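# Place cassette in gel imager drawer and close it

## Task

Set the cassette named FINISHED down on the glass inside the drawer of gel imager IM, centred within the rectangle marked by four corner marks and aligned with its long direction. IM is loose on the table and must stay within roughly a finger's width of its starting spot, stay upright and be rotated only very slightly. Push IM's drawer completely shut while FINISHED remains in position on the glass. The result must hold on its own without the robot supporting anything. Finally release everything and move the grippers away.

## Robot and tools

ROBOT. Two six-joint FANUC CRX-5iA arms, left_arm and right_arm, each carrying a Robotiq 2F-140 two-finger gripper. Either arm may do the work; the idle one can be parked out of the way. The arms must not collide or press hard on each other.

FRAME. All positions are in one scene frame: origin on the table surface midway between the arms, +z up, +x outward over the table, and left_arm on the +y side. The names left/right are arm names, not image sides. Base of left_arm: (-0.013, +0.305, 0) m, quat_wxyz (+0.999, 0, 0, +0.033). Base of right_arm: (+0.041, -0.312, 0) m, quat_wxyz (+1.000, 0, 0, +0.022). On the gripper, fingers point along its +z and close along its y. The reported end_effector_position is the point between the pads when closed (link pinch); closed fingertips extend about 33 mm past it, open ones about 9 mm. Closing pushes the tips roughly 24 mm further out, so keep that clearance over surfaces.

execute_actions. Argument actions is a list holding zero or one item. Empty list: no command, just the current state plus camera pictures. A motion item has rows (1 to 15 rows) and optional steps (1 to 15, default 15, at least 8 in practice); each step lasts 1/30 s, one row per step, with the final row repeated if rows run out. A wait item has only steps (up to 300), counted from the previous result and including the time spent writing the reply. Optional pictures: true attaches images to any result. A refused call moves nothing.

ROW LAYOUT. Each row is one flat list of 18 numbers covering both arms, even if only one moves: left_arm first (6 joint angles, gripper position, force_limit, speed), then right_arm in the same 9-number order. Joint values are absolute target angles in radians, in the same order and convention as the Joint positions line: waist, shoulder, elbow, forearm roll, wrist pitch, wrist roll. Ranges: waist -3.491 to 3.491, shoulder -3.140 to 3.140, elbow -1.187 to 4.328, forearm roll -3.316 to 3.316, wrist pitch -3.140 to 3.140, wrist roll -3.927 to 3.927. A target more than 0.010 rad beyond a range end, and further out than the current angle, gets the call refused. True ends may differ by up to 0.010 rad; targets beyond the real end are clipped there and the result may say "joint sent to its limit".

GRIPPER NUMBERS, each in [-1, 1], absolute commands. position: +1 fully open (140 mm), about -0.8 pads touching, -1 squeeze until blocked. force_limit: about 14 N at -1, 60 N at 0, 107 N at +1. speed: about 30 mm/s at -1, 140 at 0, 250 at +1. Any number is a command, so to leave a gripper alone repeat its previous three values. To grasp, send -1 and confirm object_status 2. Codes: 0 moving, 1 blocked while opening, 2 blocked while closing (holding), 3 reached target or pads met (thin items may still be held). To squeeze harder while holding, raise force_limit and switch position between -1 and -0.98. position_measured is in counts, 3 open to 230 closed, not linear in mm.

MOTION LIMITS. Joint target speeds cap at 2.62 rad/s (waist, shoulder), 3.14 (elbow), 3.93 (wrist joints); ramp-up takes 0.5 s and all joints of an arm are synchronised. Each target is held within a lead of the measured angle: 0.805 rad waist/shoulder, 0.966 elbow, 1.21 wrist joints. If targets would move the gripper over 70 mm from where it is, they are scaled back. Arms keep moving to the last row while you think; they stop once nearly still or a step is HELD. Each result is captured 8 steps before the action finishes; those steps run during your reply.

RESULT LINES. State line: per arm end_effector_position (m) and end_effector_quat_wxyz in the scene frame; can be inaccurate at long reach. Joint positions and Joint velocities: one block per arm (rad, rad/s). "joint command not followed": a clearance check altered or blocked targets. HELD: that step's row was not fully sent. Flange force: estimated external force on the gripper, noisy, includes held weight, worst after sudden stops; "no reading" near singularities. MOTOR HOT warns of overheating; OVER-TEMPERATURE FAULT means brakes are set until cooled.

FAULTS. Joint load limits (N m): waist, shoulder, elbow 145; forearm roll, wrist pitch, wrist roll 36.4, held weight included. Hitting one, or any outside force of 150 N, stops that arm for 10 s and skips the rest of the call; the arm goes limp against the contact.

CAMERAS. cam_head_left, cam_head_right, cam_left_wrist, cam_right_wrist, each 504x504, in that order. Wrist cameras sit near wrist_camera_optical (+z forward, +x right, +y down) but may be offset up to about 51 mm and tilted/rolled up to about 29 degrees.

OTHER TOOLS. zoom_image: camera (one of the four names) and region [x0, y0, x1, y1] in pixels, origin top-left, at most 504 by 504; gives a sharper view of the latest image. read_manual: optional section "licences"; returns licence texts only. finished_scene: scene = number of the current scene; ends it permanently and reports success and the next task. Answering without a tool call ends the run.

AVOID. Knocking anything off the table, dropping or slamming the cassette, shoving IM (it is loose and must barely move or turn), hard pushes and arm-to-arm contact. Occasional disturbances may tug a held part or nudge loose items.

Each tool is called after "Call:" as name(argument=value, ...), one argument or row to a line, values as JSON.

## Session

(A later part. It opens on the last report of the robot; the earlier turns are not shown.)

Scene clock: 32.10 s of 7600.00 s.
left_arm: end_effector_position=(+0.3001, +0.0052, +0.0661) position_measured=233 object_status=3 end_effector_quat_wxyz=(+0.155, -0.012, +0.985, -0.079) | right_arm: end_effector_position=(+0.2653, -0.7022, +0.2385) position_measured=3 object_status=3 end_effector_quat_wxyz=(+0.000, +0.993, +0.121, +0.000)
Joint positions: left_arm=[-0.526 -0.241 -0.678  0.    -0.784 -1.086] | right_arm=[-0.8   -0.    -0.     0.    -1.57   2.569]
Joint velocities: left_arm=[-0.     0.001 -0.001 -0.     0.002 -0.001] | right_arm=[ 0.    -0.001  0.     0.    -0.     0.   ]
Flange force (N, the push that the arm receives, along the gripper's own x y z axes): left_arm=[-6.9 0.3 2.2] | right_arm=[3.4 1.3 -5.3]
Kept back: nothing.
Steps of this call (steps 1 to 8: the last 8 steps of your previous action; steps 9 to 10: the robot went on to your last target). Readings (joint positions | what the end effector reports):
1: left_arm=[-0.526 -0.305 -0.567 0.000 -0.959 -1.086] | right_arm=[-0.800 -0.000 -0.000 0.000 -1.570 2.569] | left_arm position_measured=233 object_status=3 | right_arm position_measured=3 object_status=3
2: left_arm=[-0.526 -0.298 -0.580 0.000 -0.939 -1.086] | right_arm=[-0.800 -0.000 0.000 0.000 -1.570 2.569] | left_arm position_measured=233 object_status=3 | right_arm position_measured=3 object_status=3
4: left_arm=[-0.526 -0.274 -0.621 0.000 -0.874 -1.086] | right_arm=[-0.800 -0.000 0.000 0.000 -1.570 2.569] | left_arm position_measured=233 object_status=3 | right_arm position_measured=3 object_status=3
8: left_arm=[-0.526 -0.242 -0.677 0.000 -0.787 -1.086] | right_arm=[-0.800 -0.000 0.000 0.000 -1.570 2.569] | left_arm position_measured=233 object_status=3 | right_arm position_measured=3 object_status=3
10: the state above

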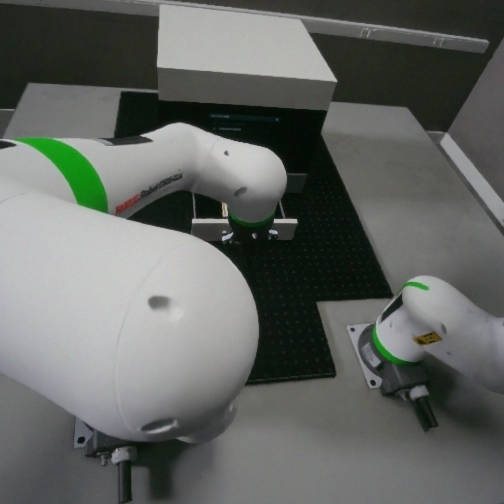

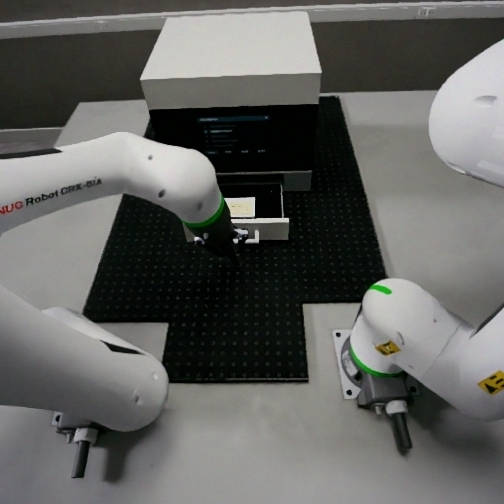

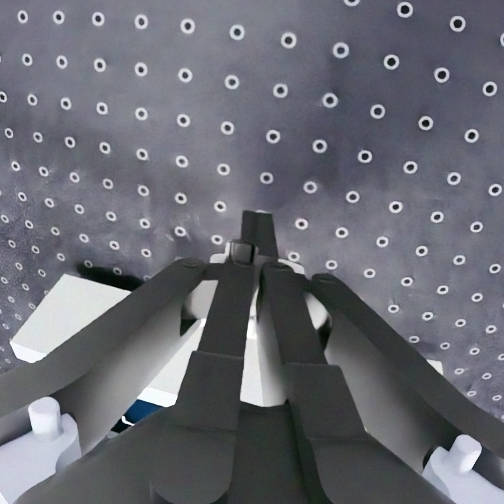

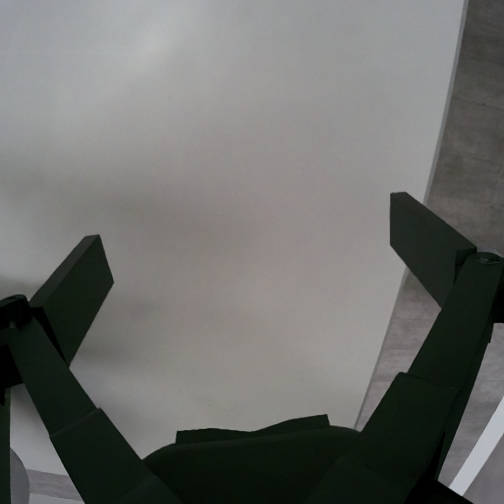

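The fingers are in front of the handle, so I'm pushing the drawer in along a smooth ramp.

Call:
execute_actions(
  actions=[
    {"rows": [[-0.52421,-0.23668,-0.67496,0,-0.78346,-1.08796,-1,0,1,-0.8,0,0,0,-1.57,2.569,1,0,0],[-0.52227,-0.23242,-0.67153,0,-0.78262,-1.08999,-1,0,1,-0.8,0,0,0,-1.57,2.569,1,0,0],[-0.52032,-0.22815,-0.66811,0,-0.78178,-1.09201,-1,0,1,-0.8,0,0,0,-1.57,2.569,1,0,0],[-0.51837,-0.22389,-0.66468,0,-0.78094,-1.09404,-1,0,1,-0.8,0,0,0,-1.57,2.569,1,0,0],[-0.51642,-0.21962,-0.66126,0,-0.78009,-1.09606,-1,0,1,-0.8,0,0,0,-1.57,2.569,1,0,0],[-0.51448,-0.21536,-0.65783,0,-0.77925,-1.09809,-1,0,1,-0.8,0,0,0,-1.57,2.569,1,0,0],[-0.51253,-0.21109,-0.65441,0,-0.77841,-1.10011,-1,0,1,-0.8,0,0,0,-1.57,2.569,1,0,0],[-0.51058,-0.20683,-0.65098,0,-0.77757,-1.10214,-1,0,1,-0.8,0,0,0,-1.57,2.569,1,0,0],[-0.50864,-0.20256,-0.64756,0,-0.77673,-1.10416,-1,0,1,-0.8,0,0,0,-1.57,2.569,1,0,0],[-0.50669,-0.19829,-0.64414,0,-0.77589,-1.10619,-1,0,1,-0.8,0,0,0,-1.57,2.569,1,0,0],[-0.50474,-0.19403,-0.64071,0,-0.77505,-1.10821,-1,0,1,-0.8,0,0,0,-1.57,2.569,1,0,0],[-0.50279,-0.18976,-0.63729,0,-0.77421,-1.11024,-1,0,1,-0.8,0,0,0,-1.57,2.569,1,0,0],[-0.50085,-0.18550,-0.63386,0,-0.77336,-1.11226,-1,0,1,-0.8,0,0,0,-1.57,2.569,1,0,0],[-0.49890,-0.18123,-0.63044,0,-0.77252,-1.11429,-1,0,1,-0.8,0,0,0,-1.57,2.569,1,0,0],[-0.49695,-0.17697,-0.62701,0,-0.77168,-1.11631,-1,0,1,-0.8,0,0,0,-1.57,2.569,1,0,0]], "steps": 15},
  ],
)

Call:
execute_actions(
  actions=[
    {"rows": [[-0.49452,-0.17163,-0.62273,0,-0.77063,-1.11884,-1,0,1,-0.8,0,0,0,-1.57,2.569,1,0,0],[-0.49160,-0.16524,-0.61760,0,-0.76937,-1.12188,-1,0,1,-0.8,0,0,0,-1.57,2.569,1,0,0],[-0.48819,-0.15777,-0.61160,0,-0.76790,-1.12542,-1,0,1,-0.8,0,0,0,-1.57,2.569,1,0,0],[-0.48430,-0.14924,-0.60476,0,-0.76621,-1.12947,-1,0,1,-0.8,0,0,0,-1.57,2.569,1,0,0],[-0.48040,-0.14071,-0.59791,0,-0.76453,-1.13352,-1,0,1,-0.8,0,0,0,-1.57,2.569,1,0,0],[-0.47667,-0.13222,-0.59086,0,-0.76309,-1.13740,-1,0,1,-0.8,0,0,0,-1.57,2.569,1,0,0],[-0.47345,-0.12384,-0.58322,0,-0.76236,-1.14076,-1,0,1,-0.8,0,0,0,-1.57,2.569,1,0,0],[-0.47023,-0.11547,-0.57557,0,-0.76162,-1.14413,-1,0,1,-0.8,0,0,0,-1.57,2.569,1,0,0],[-0.46701,-0.10709,-0.56793,0,-0.76089,-1.14749,-1,0,1,-0.8,0,0,0,-1.57,2.569,1,0,0],[-0.46379,-0.09872,-0.56028,0,-0.76016,-1.15085,-1,0,1,-0.8,0,0,0,-1.57,2.569,1,0,0],[-0.46057,-0.09034,-0.55264,0,-0.75943,-1.15422,-1,0,1,-0.8,0,0,0,-1.57,2.569,1,0,0],[-0.45735,-0.08197,-0.54500,0,-0.75870,-1.15758,-1,0,1,-0.8,0,0,0,-1.57,2.569,1,0,0],[-0.45412,-0.07359,-0.53735,0,-0.75797,-1.16094,-1,0,1,-0.8,0,0,0,-1.57,2.569,1,0,0],[-0.45090,-0.06521,-0.52971,0,-0.75724,-1.16431,-1,0,1,-0.8,0,0,0,-1.57,2.569,1,0,0],[-0.44768,-0.05684,-0.52206,0,-0.75651,-1.16767,-1,0,1,-0.8,0,0,0,-1.57,2.569,1,0,0]], "steps": 15},
  ],
)

Call:
execute_actions(
  actions=[
    {"rows": [[-0.44446,-0.04846,-0.51442,0,-0.75578,-1.17103,-1,0,1,-0.8,0,0,0,-1.57,2.569,1,0,0],[-0.44124,-0.04009,-0.50678,0,-0.75504,-1.17440,-1,0,1,-0.8,0,0,0,-1.57,2.569,1,0,0],[-0.43802,-0.03171,-0.49913,0,-0.75431,-1.17776,-1,0,1,-0.8,0,0,0,-1.57,2.569,1,0,0],[-0.43519,-0.02346,-0.49092,0,-0.75427,-1.18072,-1,0,1,-0.8,0,0,0,-1.57,2.569,1,0,0],[-0.43250,-0.01524,-0.48251,0,-0.75446,-1.18354,-1,0,1,-0.8,0,0,0,-1.57,2.569,1,0,0],[-0.42981,-0.00703,-0.47410,0,-0.75466,-1.18636,-1,0,1,-0.8,0,0,0,-1.57,2.569,1,0,0],[-0.42712,0.00118,-0.46570,0,-0.75485,-1.18918,-1,0,1,-0.8,0,0,0,-1.57,2.569,1,0,0],[-0.42442,0.00940,-0.45729,0,-0.75504,-1.19200,-1,0,1,-0.8,0,0,0,-1.57,2.569,1,0,0],[-0.42173,0.01761,-0.44889,0,-0.75523,-1.19482,-1,0,1,-0.8,0,0,0,-1.57,2.569,1,0,0],[-0.41904,0.02583,-0.44048,0,-0.75542,-1.19764,-1,0,1,-0.8,0,0,0,-1.57,2.569,1,0,0],[-0.41635,0.03404,-0.43208,0,-0.75561,-1.20046,-1,0,1,-0.8,0,0,0,-1.57,2.569,1,0,0],[-0.41366,0.04226,-0.42367,0,-0.75580,-1.20328,-1,0,1,-0.8,0,0,0,-1.57,2.569,1,0,0],[-0.41096,0.05047,-0.41527,0,-0.75599,-1.20610,-1,0,1,-0.8,0,0,0,-1.57,2.569,1,0,0],[-0.40827,0.05868,-0.40686,0,-0.75619,-1.20892,-1,0,1,-0.8,0,0,0,-1.57,2.569,1,0,0],[-0.40558,0.06690,-0.39845,0,-0.75638,-1.21174,-1,0,1,-0.8,0,0,0,-1.57,2.569,1,0,0]], "steps": 15},
  ],
  pictures=true,
)

Call:
execute_actions(
  actions=[
    {"rows": [[-0.40299,0.07509,-0.38986,0,-0.75679,-1.21445,-1,0,1,-0.8,0,0,0,-1.57,2.569,1,0,0],[-0.40072,0.08319,-0.38069,0,-0.75785,-1.21684,-1,0,1,-0.8,0,0,0,-1.57,2.569,1,0,0],[-0.39844,0.09129,-0.37153,0,-0.75891,-1.21922,-1,0,1,-0.8,0,0,0,-1.57,2.569,1,0,0],[-0.39617,0.09940,-0.36236,0,-0.75997,-1.22161,-1,0,1,-0.8,0,0,0,-1.57,2.569,1,0,0],[-0.39389,0.10750,-0.35319,0,-0.76104,-1.22400,-1,0,1,-0.8,0,0,0,-1.57,2.569,1,0,0],[-0.39162,0.11561,-0.34403,0,-0.76210,-1.22639,-1,0,1,-0.8,0,0,0,-1.57,2.569,1,0,0],[-0.38935,0.12371,-0.33486,0,-0.76316,-1.22878,-1,0,1,-0.8,0,0,0,-1.57,2.569,1,0,0],[-0.38707,0.13181,-0.32569,0,-0.76422,-1.23117,-1,0,1,-0.8,0,0,0,-1.57,2.569,1,0,0],[-0.38480,0.13992,-0.31653,0,-0.76528,-1.23356,-1,0,1,-0.8,0,0,0,-1.57,2.569,1,0,0],[-0.38252,0.14802,-0.30736,0,-0.76635,-1.23595,-1,0,1,-0.8,0,0,0,-1.57,2.569,1,0,0],[-0.38053,0.15511,-0.29934,0,-0.76728,-1.23804,-1,0,1,-0.8,0,0,0,-1.57,2.569,1,0,0],[-0.37883,0.16119,-0.29247,0,-0.76807,-1.23983,-1,0,1,-0.8,0,0,0,-1.57,2.569,1,0,0],[-0.37740,0.16626,-0.28674,0,-0.76874,-1.24132,-1,0,1,-0.8,0,0,0,-1.57,2.569,1,0,0],[-0.37627,0.17031,-0.28215,0,-0.76927,-1.24252,-1,0,1,-0.8,0,0,0,-1.57,2.569,1,0,0],[-0.37541,0.17335,-0.27872,0,-0.76967,-1.24341,-1,0,1,-0.8,0,0,0,-1.57,2.569,1,0,0]], "steps": 15},
  ],
)

Call:
execute_actions(
  actions=[
    {"steps": 12},
  ],
  pictures=true,
)

Call:
zoom_image(
  camera="cam_head_right",
  region=[240, 150, 330, 220],
)

Scene clock: 35.30 s of 7600.00 s.
left_arm: end_effector_position=(+0.3105, +0.0049, +0.0663) position_measured=233 object_status=3 end_effector_quat_wxyz=(+0.155, -0.012, +0.985, -0.077) | right_arm: end_effector_position=(+0.2653, -0.7022, +0.2385) position_measured=3 object_status=3 end_effector_quat_wxyz=(+0.000, +0.993, +0.121, +0.000)
Joint positions: left_arm=[-0.516 -0.218 -0.66  -0.    -0.78  -1.097] | right_arm=[-0.8   -0.     0.     0.    -1.57   2.569]
Joint velocities: left_arm=[ 0.059  0.126  0.102  0.     0.025 -0.06 ] | right_arm=[-0. -0.  0. -0. -0. -0.]
Flange force (N, the push that the arm receives, along the gripper's own x y z axes): left_arm=[-4.2 -5.3 0.7] | right_arm=[4.4 1.4 -5.7]
Steps of this call (steps 1 to 30: the robot went on to your last target; steps 31 to 89: nothing new was sent; steps 90 to 96: the first 7 steps of this action). Readings (joint positions | what the end effector reports):
90: left_arm=[-0.526 -0.241 -0.678 -0.000 -0.784 -1.086] | right_arm=[-0.800 -0.000 0.000 -0.000 -1.570 2.569] | left_arm position_measured=233 object_status=3 | right_arm position_measured=3 object_status=3
91: left_arm=[-0.526 -0.239 -0.677 -0.000 -0.784 -1.086] | right_arm=[-0.800 -0.000 0.000 -0.000 -1.570 2.569] | left_arm position_measured=233 object_status=3 | right_arm position_measured=3 object_status=3
93: left_arm=[-0.522 -0.231 -0.671 -0.000 -0.782 -1.090] | right_arm=[-0.800 -0.000 -0.000 0.000 -1.570 2.569] | left_arm position_measured=233 object_status=3 | right_arm position_measured=3 object_status=3
96: the state above

Scene clock: 35.80 s of 7600.00 s.
left_arm: end_effector_position=(+0.3469, +0.0051, +0.0661) position_measured=233 object_status=3 end_effector_quat_wxyz=(+0.158, -0.011, +0.985, -0.072) | right_arm: end_effector_position=(+0.2653, -0.7022, +0.2385) position_measured=3 object_status=3 end_effector_quat_wxyz=(+0.000, +0.993, +0.121, +0.000)
Joint positions: left_arm=[-0.481 -0.141 -0.598 -0.    -0.765 -1.133] | right_arm=[-0.8    0.    -0.     0.    -1.57   2.569]
Joint velocities: left_arm=[ 0.109  0.245  0.202 -0.     0.049 -0.112] | right_arm=[-0.    -0.001 -0.     0.     0.     0.   ]
Flange force (N, the push that the arm receives, along the gripper's own x y z axes): left_arm=[-5.7 -6.2 -0.5] | right_arm=[3.1 1.6 -4.5]
Steps of this call (steps 1 to 8: the last 8 steps of your previous action; steps 9 to 15: the first 7 steps of this action). Readings (joint positions | what the end effector reports):
9: left_arm=[-0.498 -0.180 -0.629 -0.000 -0.772 -1.115] | right_arm=[-0.800 -0.000 0.000 0.000 -1.570 2.569] | left_arm position_measured=233 object_status=3 | right_arm position_measured=3 object_status=3
10: left_arm=[-0.496 -0.175 -0.626 -0.000 -0.772 -1.117] | right_arm=[-0.800 -0.000 0.000 0.000 -1.570 2.569] | left_arm position_measured=233 object_status=3 | right_arm position_measured=3 object_status=3
12: left_arm=[-0.491 -0.164 -0.617 -0.000 -0.769 -1.122] | right_arm=[-0.800 -0.000 -0.000 0.000 -1.570 2.569] | left_arm position_measured=233 object_status=3 | right_arm position_measured=3 object_status=3
15: the state above

Scene clock: 36.30 s of 7600.00 s.
left_arm: end_effector_position=(+0.4068, +0.0050, +0.0663) position_measured=233 object_status=3 end_effector_quat_wxyz=(+0.162, -0.010, +0.985, -0.064) | right_arm: end_effector_position=(+0.2653, -0.7022, +0.2385) position_measured=3 object_status=3 end_effector_quat_wxyz=(+0.000, +0.993, +0.121, +0.000)
Joint positions: left_arm=[-0.433 -0.016 -0.483 -0.    -0.754 -1.183] | right_arm=[-0.8   -0.     0.    -0.    -1.57   2.569]
Joint velocities: left_arm=[ 0.082  0.245  0.246  0.     0.001 -0.084] | right_arm=[-0.    -0.001  0.    -0.     0.     0.   ]
Flange force (N, the push that the arm receives, along the gripper's own x y z axes): left_arm=[-4.5 -0.9 2.2] | right_arm=[2.8 1.1 -5.6]
Steps of this call (steps 1 to 8: the last 8 steps of your previous action; steps 9 to 15: the first 7 steps of this action). Readings (joint positions | what the end effector reports):
9: left_arm=[-0.451 -0.066 -0.530 -0.000 -0.757 -1.164] | right_arm=[-0.800 -0.000 0.000 0.000 -1.570 2.569] | left_arm position_measured=233 object_status=3 | right_arm position_measured=3 object_status=3
10: left_arm=[-0.448 -0.057 -0.523 -0.000 -0.757 -1.167] | right_arm=[-0.800 -0.000 0.000 0.000 -1.570 2.569] | left_arm position_measured=233 object_status=3 | right_arm position_measured=3 object_status=3
12: left_arm=[-0.441 -0.041 -0.507 -0.000 -0.755 -1.174] | right_arm=[-0.800 -0.000 0.000 -0.000 -1.570 2.569] | left_arm position_measured=233 object_status=3 | right_arm position_measured=3 object_status=3
15: the state above

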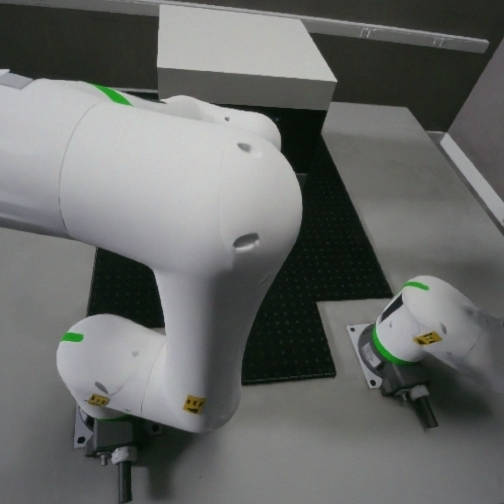

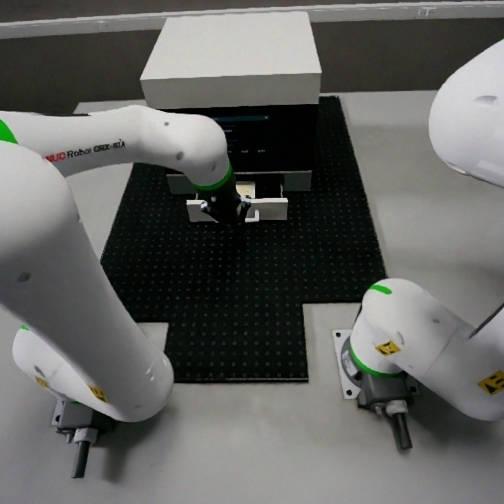

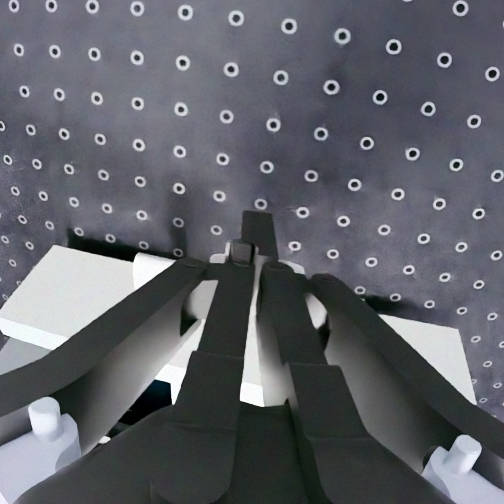

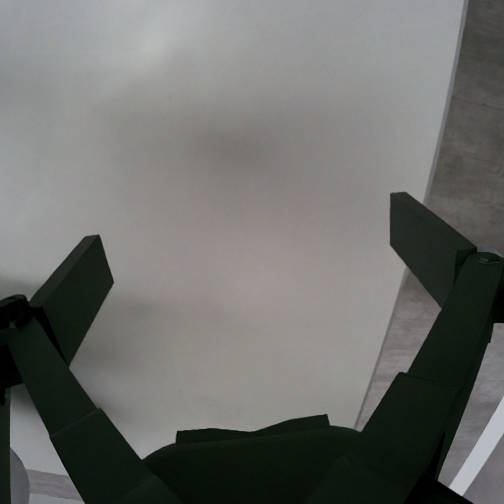

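Scene clock: 36.80 s of 7600.00 s.
left_arm: end_effector_position=(+0.4668, +0.0049, +0.0664) position_measured=233 object_status=3 end_effector_quat_wxyz=(+0.164, -0.009, +0.985, -0.057) | right_arm: end_effector_position=(+0.2653, -0.7022, +0.2385) position_measured=3 object_status=3 end_effector_quat_wxyz=(+0.000, +0.993, +0.121, +0.000)
Joint positions: left_arm=[-0.394  0.107 -0.354 -0.    -0.761 -1.224] | right_arm=[-0.8   -0.    -0.     0.    -1.57   2.569]
Joint velocities: left_arm=[ 0.067  0.24   0.27  -0.    -0.03  -0.069] | right_arm=[ 0.     0.001 -0.     0.    -0.    -0.001]
Flange force (N, the push that the arm receives, along the gripper's own x y z axes): left_arm=[-2.8 -1.2 0.8] | right_arm=[3.8 1.1 -5.1]
Steps of this call (steps 1 to 8: the last 8 steps of your previous action; steps 9 to 15: the first 7 steps of this action). Readings (joint positions | what the end effector reports):
9: left_arm=[-0.408 0.058 -0.407 -0.000 -0.756 -1.209] | right_arm=[-0.800 -0.000 0.000 0.000 -1.570 2.569] | left_arm position_measured=233 object_status=3 | right_arm position_measured=3 object_status=3
10: left_arm=[-0.406 0.066 -0.399 -0.000 -0.756 -1.212] | right_arm=[-0.800 -0.000 0.000 0.000 -1.570 2.569] | left_arm position_measured=233 object_status=3 | right_arm position_measured=3 object_status=3
12: left_arm=[-0.401 0.083 -0.381 -0.000 -0.758 -1.217] | right_arm=[-0.800 -0.000 -0.000 0.000 -1.570 2.569] | left_arm position_measured=233 object_status=3 | right_arm position_measured=3 object_status=3
15: the state above

Scene clock: 37.20 s of 7600.00 s.
left_arm: end_effector_position=(+0.4995, +0.0052, +0.0660) position_measured=233 object_status=3 end_effector_quat_wxyz=(+0.165, -0.009, +0.985, -0.054) | right_arm: end_effector_position=(+0.2653, -0.7022, +0.2385) position_measured=3 object_status=3 end_effector_quat_wxyz=(+0.000, +0.993, +0.121, +0.000)
Joint positions: left_arm=[-0.375  0.173 -0.279 -0.    -0.77  -1.243] | right_arm=[-0.8   -0.     0.     0.    -1.57   2.569]
Joint velocities: left_arm=[ 0.001  0.     0.    -0.     0.     0.   ] | right_arm=[-0.     0.001  0.    -0.     0.    -0.001]
Flange force (N, the push that the arm receives, along the gripper's own x y z axes): left_arm=[-7.7 -3.5 1.6] | right_arm=[2.2 3.1 -5.6]
Kept back: nothing.
Steps of this call (steps 1 to 8: the last 8 steps of your previous action; steps 9 to 12: the robot went on to your last target). Readings (joint positions | what the end effector reports):
1: left_arm=[-0.392 0.115 -0.344 -0.000 -0.762 -1.226] | right_arm=[-0.800 -0.000 0.000 -0.000 -1.570 2.569] | left_arm position_measured=233 object_status=3 | right_arm position_measured=3 object_status=3
2: left_arm=[-0.389 0.123 -0.335 -0.000 -0.763 -1.229] | right_arm=[-0.800 0.000 -0.000 0.000 -1.570 2.569] | left_arm position_measured=233 object_status=3 | right_arm position_measured=3 object_status=3
4: left_arm=[-0.385 0.140 -0.317 -0.000 -0.765 -1.233] | right_arm=[-0.800 -0.000 0.000 0.000 -1.570 2.569] | left_arm position_measured=233 object_status=3 | right_arm position_measured=3 object_status=3
8: left_arm=[-0.377 0.167 -0.286 -0.000 -0.769 -1.241] | right_arm=[-0.800 -0.000 0.000 0.000 -1.570 2.569] | left_arm position_measured=233 object_status=3 | right_arm position_measured=3 object_status=3
12: the state above

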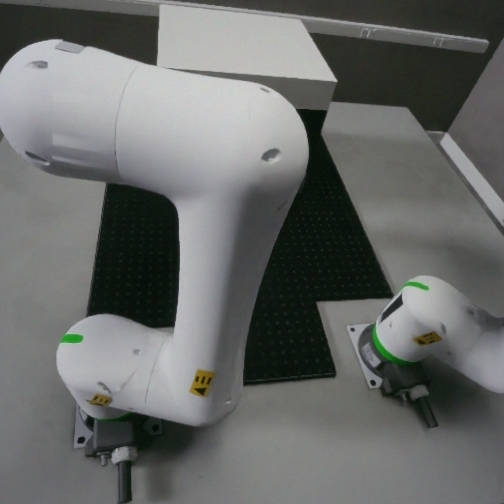

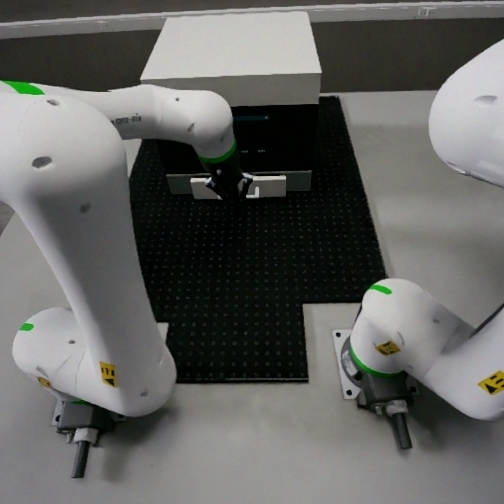

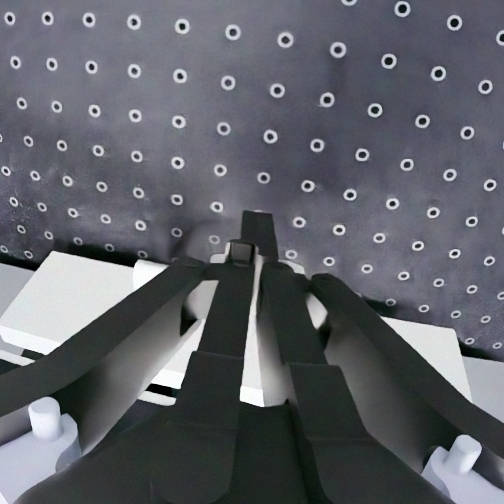

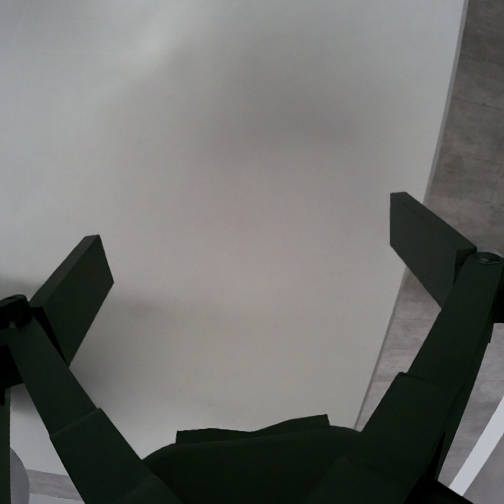

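Region (240, 150, 330, 220) of cam_head_right's 504x504 image, scaled by 5.600, with more detail than that image has.

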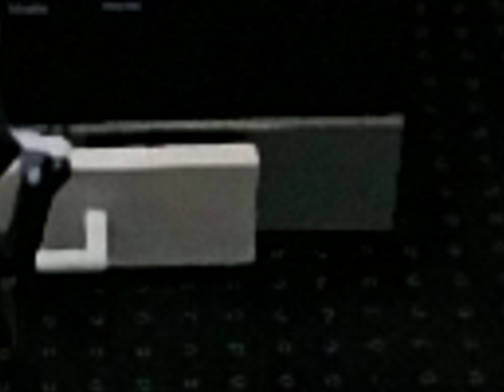

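Call:
execute_actions(
  actions=[
    {"rows": [[-0.37489,0.17537,-0.27632,0,-0.77004,-1.24397,-1,0,1,-0.8,0,0,0,-1.57,2.569,1,0,0],[-0.37440,0.17739,-0.27383,0,-0.77051,-1.24448,-1,0,1,-0.8,0,0,0,-1.57,2.569,1,0,0],[-0.37392,0.17941,-0.27134,0,-0.77099,-1.24499,-1,0,1,-0.8,0,0,0,-1.57,2.569,1,0,0],[-0.37343,0.18143,-0.26885,0,-0.77146,-1.24550,-1,0,1,-0.8,0,0,0,-1.57,2.569,1,0,0],[-0.37295,0.18344,-0.26635,0,-0.77193,-1.24601,-1,0,1,-0.8,0,0,0,-1.57,2.569,1,0,0],[-0.37246,0.18546,-0.26386,0,-0.77241,-1.24652,-1,0,1,-0.8,0,0,0,-1.57,2.569,1,0,0],[-0.37198,0.18748,-0.26137,0,-0.77288,-1.24703,-1,0,1,-0.8,0,0,0,-1.57,2.569,1,0,0],[-0.37149,0.18950,-0.25887,0,-0.77336,-1.24754,-1,0,1,-0.8,0,0,0,-1.57,2.569,1,0,0],[-0.37101,0.19152,-0.25638,0,-0.77383,-1.24805,-1,0,1,-0.8,0,0,0,-1.57,2.569,1,0,0],[-0.37052,0.19354,-0.25389,0,-0.77430,-1.24856,-1,0,1,-0.8,0,0,0,-1.57,2.569,1,0,0],[-0.37004,0.19556,-0.25140,0,-0.77478,-1.24907,-1,0,1,-0.8,0,0,0,-1.57,2.569,1,0,0],[-0.36965,0.19717,-0.24940,0,-0.77516,-1.24948,-1,0,1,-0.8,0,0,0,-1.57,2.569,1,0,0],[-0.36931,0.19859,-0.24766,0,-0.77549,-1.24984,-1,0,1,-0.8,0,0,0,-1.57,2.569,1,0,0],[-0.36902,0.19980,-0.24616,0,-0.77577,-1.25014,-1,0,1,-0.8,0,0,0,-1.57,2.569,1,0,0],[-0.36882,0.20060,-0.24516,0,-0.77596,-1.25035,-1,0,1,-0.8,0,0,0,-1.57,2.569,1,0,0]], "steps": 15},
  ],
)

Call:
execute_actions(
  actions=[
    {"steps": 13},
  ],
  pictures=true,
)

Call:
zoom_image(
  camera="cam_head_right",
  region=[240, 150, 330, 220],
)

Scene clock: 38.50 s of 7600.00 s.
left_arm: end_effector_position=(+0.5049, +0.0051, +0.0661) position_measured=233 object_status=3 end_effector_quat_wxyz=(+0.165, -0.009, +0.985, -0.054) | right_arm: end_effector_position=(+0.2653, -0.7022, +0.2385) position_measured=3 object_status=3 end_effector_quat_wxyz=(+0.000, +0.993, +0.121, +0.000)
Joint positions: left_arm=[-0.373  0.184 -0.265  0.    -0.772 -1.246] | right_arm=[-0.8    0.     0.     0.    -1.57   2.569]
Joint velocities: left_arm=[ 0.015  0.063  0.074  0.    -0.008 -0.015] | right_arm=[ 0.    -0.001  0.001 -0.    -0.    -0.   ]
Flange force (N, the push that the arm receives, along the gripper's own x y z axes): left_arm=[-3.1 -3.5 0.9] | right_arm=[2.4 0.9 -4.2]
Steps of this call (steps 1 to 30: the robot went on to your last target; steps 31 to 32: nothing new was sent; steps 33 to 39: the first 7 steps of this action). Readings (joint positions | what the end effector reports):
33: left_arm=[-0.375 0.173 -0.279 -0.000 -0.770 -1.243] | right_arm=[-0.800 -0.000 -0.000 0.000 -1.570 2.569] | left_arm position_measured=233 object_status=3 | right_arm position_measured=3 object_status=3
34: left_arm=[-0.375 0.174 -0.277 -0.000 -0.770 -1.244] | right_arm=[-0.800 0.000 0.000 0.000 -1.570 2.569] | left_arm position_measured=233 object_status=3 | right_arm position_measured=3 object_status=3
36: left_arm=[-0.374 0.178 -0.273 -0.000 -0.771 -1.245] | right_arm=[-0.800 -0.000 0.000 0.000 -1.570 2.569] | left_arm position_measured=233 object_status=3 | right_arm position_measured=3 object_status=3
39: the state above

Scene clock: 38.93 s of 7600.00 s.
left_arm: end_effector_position=(+0.5131, +0.0049, +0.0664) position_measured=233 object_status=3 end_effector_quat_wxyz=(+0.165, -0.009, +0.985, -0.053) | right_arm: end_effector_position=(+0.2653, -0.7022, +0.2385) position_measured=3 object_status=3 end_effector_quat_wxyz=(+0.000, +0.993, +0.121, +0.000)
Joint positions: left_arm=[-0.369  0.201 -0.245  0.    -0.776 -1.25 ] | right_arm=[-0.8   -0.     0.     0.    -1.57   2.569]
Joint velocities: left_arm=[-0.001  0.001 -0.     0.    -0.001  0.   ] | right_arm=[-0.    -0.001 -0.    -0.     0.    -0.001]
Flange force (N, the push that the arm receives, along the gripper's own x y z axes): left_arm=[-8.2 -6.2 3.3] | right_arm=[3.9 1.9 -4.9]
Kept back: nothing.
Steps of this call (steps 1 to 8: the last 8 steps of your previous action; steps 9 to 13: the robot went on to your last target). Readings (joint positions | what the end effector reports):
1: left_arm=[-0.372 0.186 -0.263 0.000 -0.773 -1.247] | right_arm=[-0.800 -0.000 0.000 0.000 -1.570 2.569] | left_arm position_measured=233 object_status=3 | right_arm position_measured=3 object_status=3
2: left_arm=[-0.372 0.188 -0.260 0.000 -0.773 -1.247] | right_arm=[-0.800 -0.000 0.000 0.000 -1.570 2.569] | left_arm position_measured=233 object_status=3 | right_arm position_measured=3 object_status=3
4: left_arm=[-0.371 0.192 -0.255 0.000 -0.774 -1.248] | right_arm=[-0.800 -0.000 0.000 0.000 -1.570 2.569] | left_arm position_measured=233 object_status=3 | right_arm position_measured=3 object_status=3
8: left_arm=[-0.369 0.199 -0.247 0.000 -0.776 -1.250] | right_arm=[-0.800 0.000 0.000 0.000 -1.570 2.569] | left_arm position_measured=233 object_status=3 | right_arm position_measured=3 object_status=3
13: the state above

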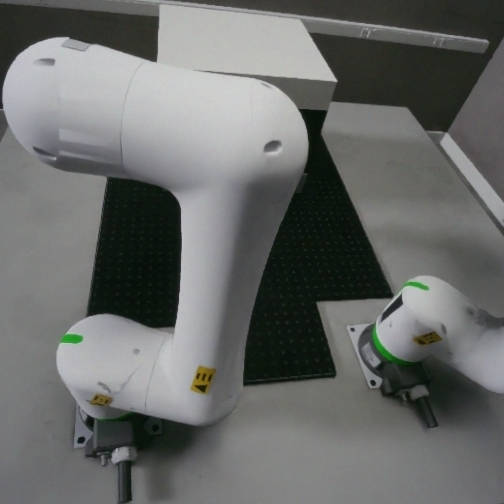

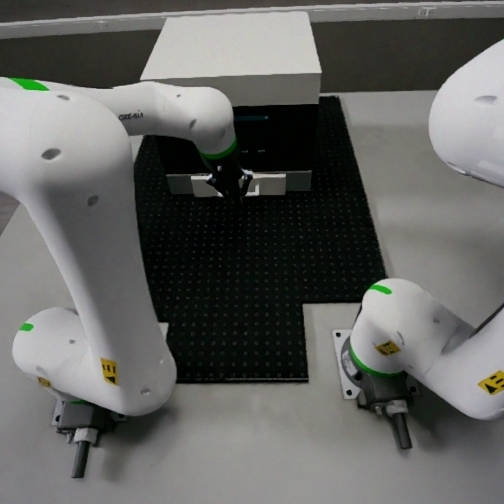

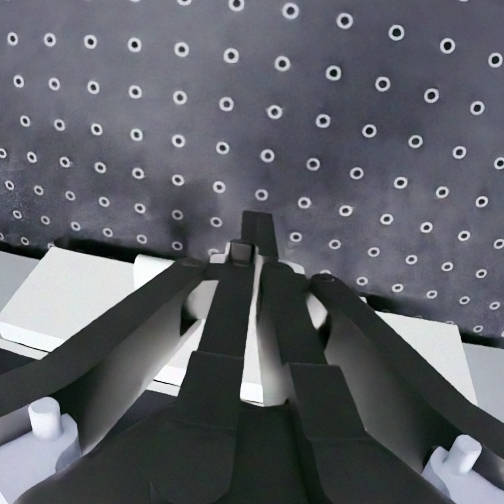

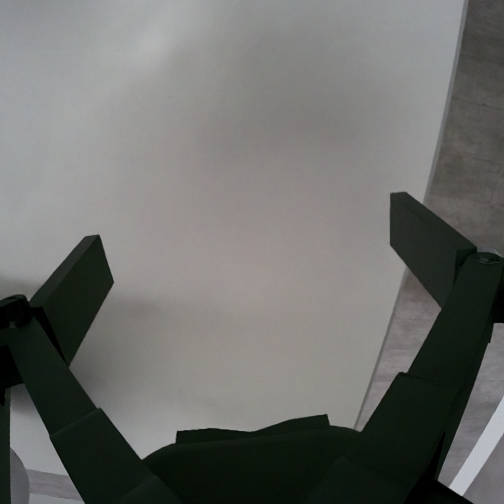

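Region (240, 150, 330, 220) of cam_head_right's 504x504 image, scaled by 5.600, with more detail than that image has.

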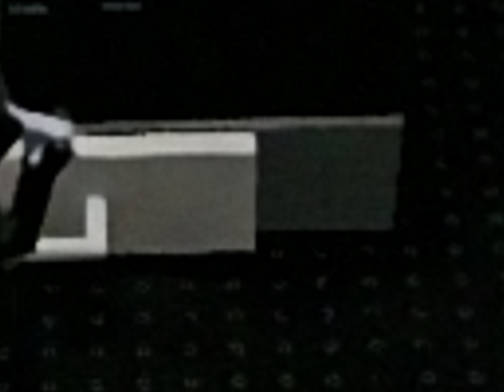

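Call:
execute_actions(
  actions=[
    {"rows": [[-0.36853,0.20182,-0.24367,0,-0.77625,-1.25065,-1,0,1,-0.8,0,0,0,-1.57,2.569,1,0,0],[-0.36819,0.20323,-0.24192,0,-0.77658,-1.25101,-1,0,1,-0.8,0,0,0,-1.57,2.569,1,0,0],[-0.36785,0.20464,-0.24018,0,-0.77691,-1.25137,-1,0,1,-0.8,0,0,0,-1.57,2.569,1,0,0],[-0.36751,0.20606,-0.23843,0,-0.77724,-1.25173,-1,0,1,-0.8,0,0,0,-1.57,2.569,1,0,0],[-0.36717,0.20747,-0.23669,0,-0.77757,-1.25208,-1,0,1,-0.8,0,0,0,-1.57,2.569,1,0,0],[-0.36688,0.20868,-0.23519,0,-0.77786,-1.25239,-1,0,1,-0.8,0,0,0,-1.57,2.569,1,0,0],[-0.36664,0.20969,-0.23395,0,-0.77810,-1.25265,-1,0,1,-0.8,0,0,0,-1.57,2.569,1,0,0]], "steps": 9},
  ],
)

Call:
execute_actions(
  actions=[
    {"steps": 11},
  ],
  pictures=true,
)

Call:
zoom_image(
  camera="cam_head_right",
  region=[240, 150, 330, 220],
)

Scene clock: 39.67 s of 7600.00 s.
left_arm: end_effector_position=(+0.5131, +0.0049, +0.0664) position_measured=233 object_status=3 end_effector_quat_wxyz=(+0.165, -0.009, +0.985, -0.053) | right_arm: end_effector_position=(+0.2653, -0.7022, +0.2385) position_measured=3 object_status=3 end_effector_quat_wxyz=(+0.000, +0.993, +0.121, +0.000)
Joint positions: left_arm=[-0.369  0.201 -0.245  0.    -0.776 -1.25 ] | right_arm=[-0.8   -0.     0.     0.    -1.57   2.569]
Joint velocities: left_arm=[-0.     0.006  0.007 -0.    -0.001 -0.001] | right_arm=[ 0.    -0.001 -0.     0.    -0.     0.   ]
Flange force (N, the push that the arm receives, along the gripper's own x y z axes): left_arm=[-6.4 -5.0 1.6] | right_arm=[4.8 1.6 -5.4]
Steps of this call (steps 1 to 21: the robot went on to your last target; step 22: the first step of this action). Readings (joint positions | what the end effector reports):
22: the state above

Scene clock: 40.03 s of 7600.00 s.
left_arm: end_effector_position=(+0.5176, +0.0049, +0.0664) position_measured=233 object_status=3 end_effector_quat_wxyz=(+0.165, -0.009, +0.985, -0.053) | right_arm: end_effector_position=(+0.2653, -0.7022, +0.2385) position_measured=3 object_status=3 end_effector_quat_wxyz=(+0.000, +0.993, +0.121, +0.000)
Joint positions: left_arm=[-0.367  0.21  -0.234  0.    -0.778 -1.253] | right_arm=[-0.8   -0.     0.    -0.    -1.57   2.569]
Joint velocities: left_arm=[ 0.  0. -0. -0. -0.  0.] | right_arm=[ 0. -0.  0.  0. -0.  0.]
Flange force (N, the push that the arm receives, along the gripper's own x y z axes): left_arm=[-9.0 -2.9 2.5] | right_arm=[3.6 1.0 -5.2]
Kept back: nothing.
Steps of this call (steps 1 to 8: the last 8 steps of your previous action; steps 9 to 11: the robot went on to your last target). Readings (joint positions | what the end effector reports):
1: left_arm=[-0.369 0.201 -0.244 0.000 -0.776 -1.251] | right_arm=[-0.800 0.000 0.000 0.000 -1.570 2.569] | left_arm position_measured=233 object_status=3 | right_arm position_measured=3 object_status=3
2: left_arm=[-0.368 0.203 -0.243 0.000 -0.777 -1.251] | right_arm=[-0.800 -0.000 0.000 0.000 -1.570 2.569] | left_arm position_measured=233 object_status=3 | right_arm position_measured=3 object_status=3
4: left_arm=[-0.368 0.205 -0.239 0.000 -0.777 -1.252] | right_arm=[-0.800 -0.000 0.000 0.000 -1.570 2.569] | left_arm position_measured=233 object_status=3 | right_arm position_measured=3 object_status=3
8: left_arm=[-0.367 0.210 -0.234 0.000 -0.778 -1.253] | right_arm=[-0.800 -0.000 0.000 -0.000 -1.570 2.569] | left_arm position_measured=233 object_status=3 | right_arm position_measured=3 object_status=3
11: the state above

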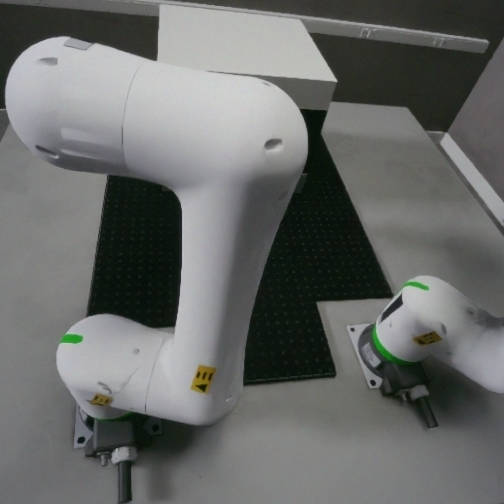

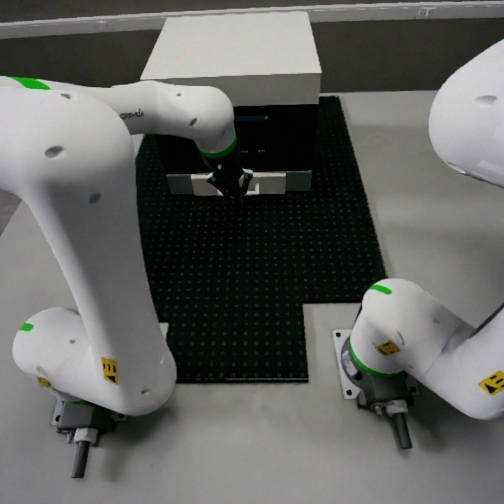

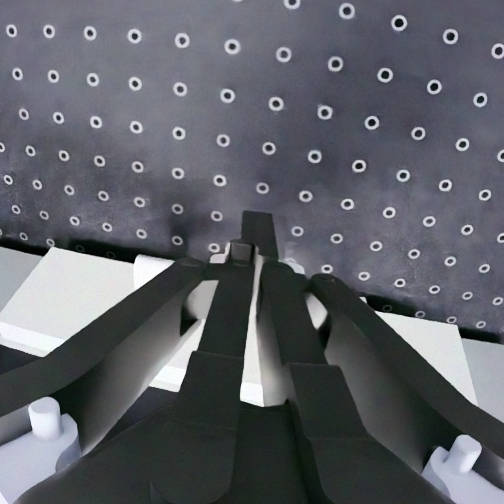

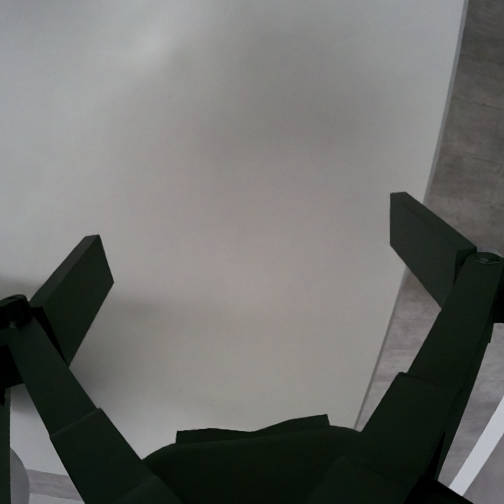

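Region (240, 150, 330, 220) of cam_head_right's 504x504 image, scaled by 5.600, with more detail than that image has.

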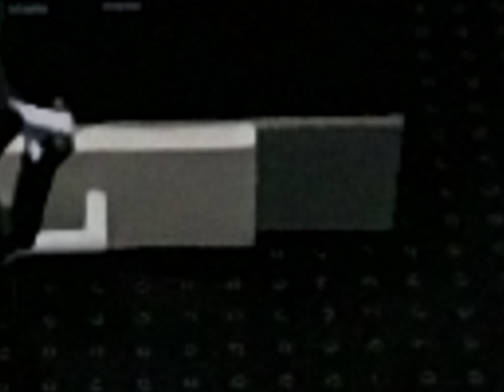

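Call:
execute_actions(
  actions=[
    {"rows": [[-0.36615,0.21171,-0.23145,0,-0.77857,-1.25316,-1,0,1,-0.8,0,0,0,-1.57,2.569,1,0,0]], "steps": 13},
  ],
)

Scene clock: 40.50 s of 7600.00 s.
left_arm: end_effector_position=(+0.5185, +0.0049, +0.0664) position_measured=233 object_status=3 end_effector_quat_wxyz=(+0.165, -0.009, +0.985, -0.053) | right_arm: end_effector_position=(+0.2653, -0.7022, +0.2385) position_measured=3 object_status=3 end_effector_quat_wxyz=(+0.000, +0.993, +0.121, +0.000)
Joint positions: left_arm=[-0.366  0.212 -0.232  0.    -0.779 -1.253] | right_arm=[-0.8   -0.     0.     0.    -1.57   2.569]
Joint velocities: left_arm=[ 0.001  0.     0.001  0.    -0.     0.   ] | right_arm=[ 0.     0.001  0.    -0.    -0.    -0.001]
Flange force (N, the push that the arm receives, along the gripper's own x y z axes): left_arm=[0.9 -4.1 -5.3] | right_arm=[3.7 0.5 -4.6]
Steps of this call (steps 1 to 9: the robot went on to your last target; steps 10 to 14: the first 5 steps of this action). Readings (joint positions | what the end effector reports):
10: left_arm=[-0.367 0.210 -0.234 0.000 -0.778 -1.253] | right_arm=[-0.800 -0.000 0.000 0.000 -1.570 2.569] | left_arm position_measured=233 object_status=3 | right_arm position_measured=3 object_status=3
11: left_arm=[-0.366 0.211 -0.233 0.000 -0.778 -1.253] | right_arm=[-0.800 -0.000 0.000 0.000 -1.570 2.569] | left_arm position_measured=233 object_status=3 | right_arm position_measured=3 object_status=3
13: left_arm=[-0.366 0.212 -0.232 0.000 -0.779 -1.253] | right_arm=[-0.800 -0.000 0.000 0.000 -1.570 2.569] | left_arm position_measured=233 object_status=3 | right_arm position_measured=3 object_status=3
14: the state above

The force rose about 12 N, so the drawer is at its stop. I'm backing off and moving clear.

Call:
execute_actions(
  actions=[
    {"rows": [[-0.40356,0.07306,-0.39215,0,-0.75652,-1.21385,-1,0,1,-0.8,0,0,0,-1.57,2.569,1,0,0]], "steps": 8},
  ],
)

Call:
execute_actions(
  actions=[
    {"rows": [[-0.1,-0.35,-0.5,0,-1.3,-1.2,-1,0,1,-0.8,0,0,0,-1.57,2.569,1,0,0]], "steps": 15},
  ],
)

Call:
execute_actions(
  actions=[
    {"steps": 20},
  ],
  pictures=true,
)

Call:
zoom_image(
  camera="cam_head_right",
  region=[150, 120, 330, 220],
)

Scene clock: 40.87 s of 7600.00 s.
left_arm: end_effector_position=(+0.5185, +0.0049, +0.0664) position_measured=233 object_status=3 end_effector_quat_wxyz=(+0.165, -0.009, +0.985, -0.053) | right_arm: end_effector_position=(+0.2653, -0.7022, +0.2385) position_measured=3 object_status=3 end_effector_quat_wxyz=(+0.000, +0.993, +0.121, +0.000)
Joint positions: left_arm=[-0.366  0.212 -0.231  0.    -0.779 -1.253] | right_arm=[-0.8   -0.     0.     0.    -1.57   2.569]
Joint velocities: left_arm=[-0.    -0.     0.001  0.     0.     0.   ] | right_arm=[-0.     0.002  0.     0.     0.     0.   ]
Flange force (N, the push that the arm receives, along the gripper's own x y z axes): left_arm=[4.0 -3.4 -4.2] | right_arm=[3.5 1.5 -6.2]
Kept back: the last 8 steps of this action.
Steps of this call (steps 1 to 8: the last 8 steps of your previous action; steps 9 to 11: the robot went on to your last target). Readings (joint positions | what the end effector reports):
1: left_arm=[-0.366 0.212 -0.232 0.000 -0.779 -1.253] | right_arm=[-0.800 -0.000 0.000 0.000 -1.570 2.569] | left_arm position_measured=233 object_status=3 | right_arm position_measured=3 object_status=3
2: left_arm=[-0.366 0.212 -0.232 0.000 -0.779 -1.253] | right_arm=[-0.800 -0.000 0.000 0.000 -1.570 2.569] | left_arm position_measured=233 object_status=3 | right_arm position_measured=3 object_status=3
4: left_arm=[-0.366 0.212 -0.231 0.000 -0.779 -1.253] | right_arm=[-0.800 0.000 -0.000 0.000 -1.570 2.569] | left_arm position_measured=233 object_status=3 | right_arm position_measured=3 object_status=3
8: left_arm=[-0.366 0.212 -0.231 0.000 -0.779 -1.253] | right_arm=[-0.800 -0.000 0.000 0.000 -1.570 2.569] | left_arm position_measured=233 object_status=3 | right_arm position_measured=3 object_status=3
11: the state above

Scene clock: 41.37 s of 7600.00 s.
left_arm: end_effector_position=(+0.4253, +0.0505, +0.0979) position_measured=233 object_status=3 end_effector_quat_wxyz=(+0.147, -0.045, +0.987, -0.048) | right_arm: end_effector_position=(+0.2653, -0.7022, +0.2385) position_measured=3 object_status=3 end_effector_quat_wxyz=(+0.000, +0.993, +0.121, +0.000)
Joint positions: left_arm=[-0.334 -0.047 -0.421 -0.    -0.886 -1.213] | right_arm=[-0.8   -0.     0.     0.    -1.57   2.569]
Joint velocities: left_arm=[ 0.61  -0.766 -0.199 -0.    -1.058  0.033] | right_arm=[ 0.    -0.    -0.001 -0.    -0.    -0.   ]
Flange force (N, the push that the arm receives, along the gripper's own x y z axes): left_arm=[-11.6 3.4 1.7] | right_arm=[3.4 0.0 -4.5]
Steps of this call (steps 1 to 8: the last 8 steps of your previous action; steps 9 to 15: the first 7 steps of this action). Readings (joint positions | what the end effector reports):
9: left_arm=[-0.400 0.085 -0.378 0.000 -0.759 -1.217] | right_arm=[-0.800 -0.000 0.000 0.000 -1.570 2.569] | left_arm position_measured=233 object_status=3 | right_arm position_measured=3 object_status=3
10: left_arm=[-0.401 0.072 -0.389 -0.000 -0.759 -1.215] | right_arm=[-0.800 -0.000 0.000 -0.000 -1.570 2.569] | left_arm position_measured=233 object_status=3 | right_arm position_measured=3 object_status=3
12: left_arm=[-0.388 0.031 -0.401 -0.000 -0.786 -1.215] | right_arm=[-0.800 -0.000 0.000 -0.000 -1.570 2.569] | left_arm position_measured=233 object_status=3 | right_arm position_measured=3 object_status=3
15: the state above

Scene clock: 42.03 s of 7600.00 s.
left_arm: end_effector_position=(+0.3101, +0.1643, +0.1519) position_measured=233 object_status=3 end_effector_quat_wxyz=(+0.059, -0.167, +0.984, -0.012) | right_arm: end_effector_position=(+0.2653, -0.7022, +0.2385) position_measured=3 object_status=3 end_effector_quat_wxyz=(+0.000, +0.993, +0.121, +0.000)
Joint positions: left_arm=[-0.1  -0.35 -0.5  -0.   -1.3  -1.2 ] | right_arm=[-0.8   -0.     0.     0.    -1.57   2.569]
Joint velocities: left_arm=[ 0.001 -0.001  0.    -0.    -0.     0.   ] | right_arm=[-0.    -0.001  0.     0.    -0.     0.   ]
Flange force (N, the push that the arm receives, along the gripper's own x y z axes): left_arm=[-8.4 -2.5 -2.4] | right_arm=[3.4 0.8 -5.0]
Kept back: nothing.
Steps of this call (steps 1 to 8: the last 8 steps of your previous action; steps 9 to 20: the robot went on to your last target). Readings (joint positions | what the end effector reports):
1: left_arm=[-0.314 -0.073 -0.428 -0.000 -0.921 -1.211] | right_arm=[-0.800 -0.000 0.000 0.000 -1.570 2.569] | left_arm position_measured=233 object_status=3 | right_arm position_measured=3 object_status=3
2: left_arm=[-0.294 -0.099 -0.435 -0.000 -0.957 -1.210] | right_arm=[-0.800 -0.000 0.000 0.000 -1.570 2.569] | left_arm position_measured=233 object_status=3 | right_arm position_measured=3 object_status=3
4: left_arm=[-0.253 -0.152 -0.449 -0.000 -1.029 -1.208] | right_arm=[-0.800 -0.000 0.000 0.000 -1.570 2.569] | left_arm position_measured=233 object_status=3 | right_arm position_measured=3 object_status=3
8: left_arm=[-0.170 -0.259 -0.476 -0.000 -1.175 -1.204] | right_arm=[-0.800 -0.000 0.000 0.000 -1.570 2.569] | left_arm position_measured=233 object_status=3 | right_arm position_measured=3 object_status=3
20: the state above

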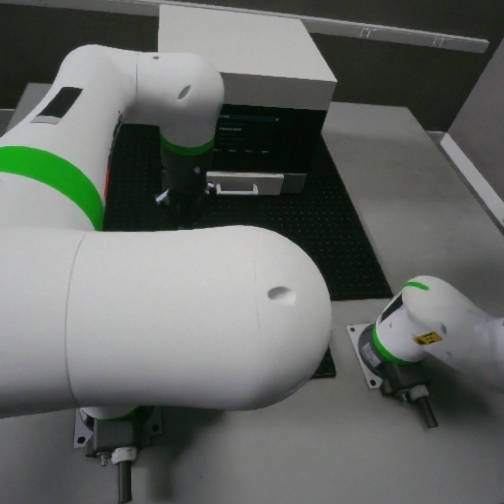

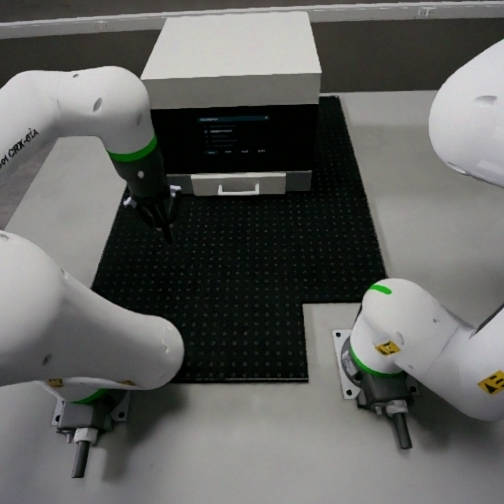

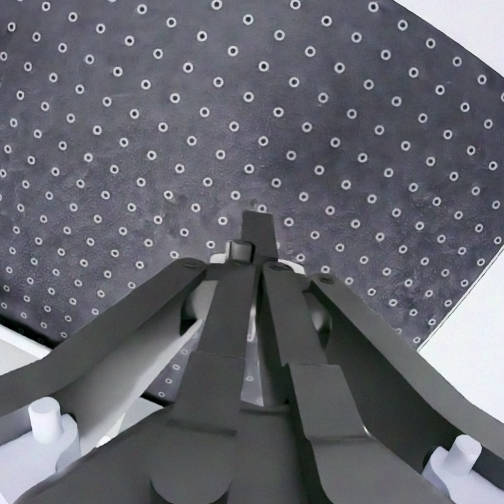

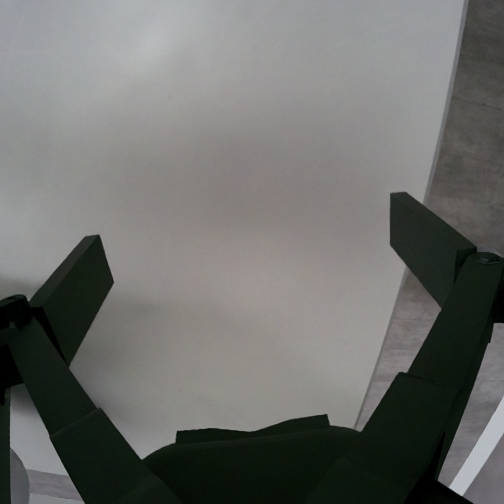

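Region (150, 120, 330, 220) of cam_head_right's 504x504 image, scaled by 2.800, with more detail than that image has.

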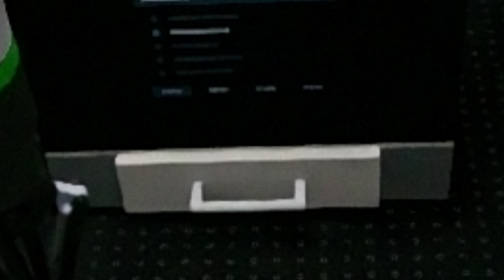

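The drawer is shut, IM hasn't moved, and the left gripper is about 25 cm clear of it.

Call:
finished_scene(
  scene=2,
)

The scene is finished: the task was done.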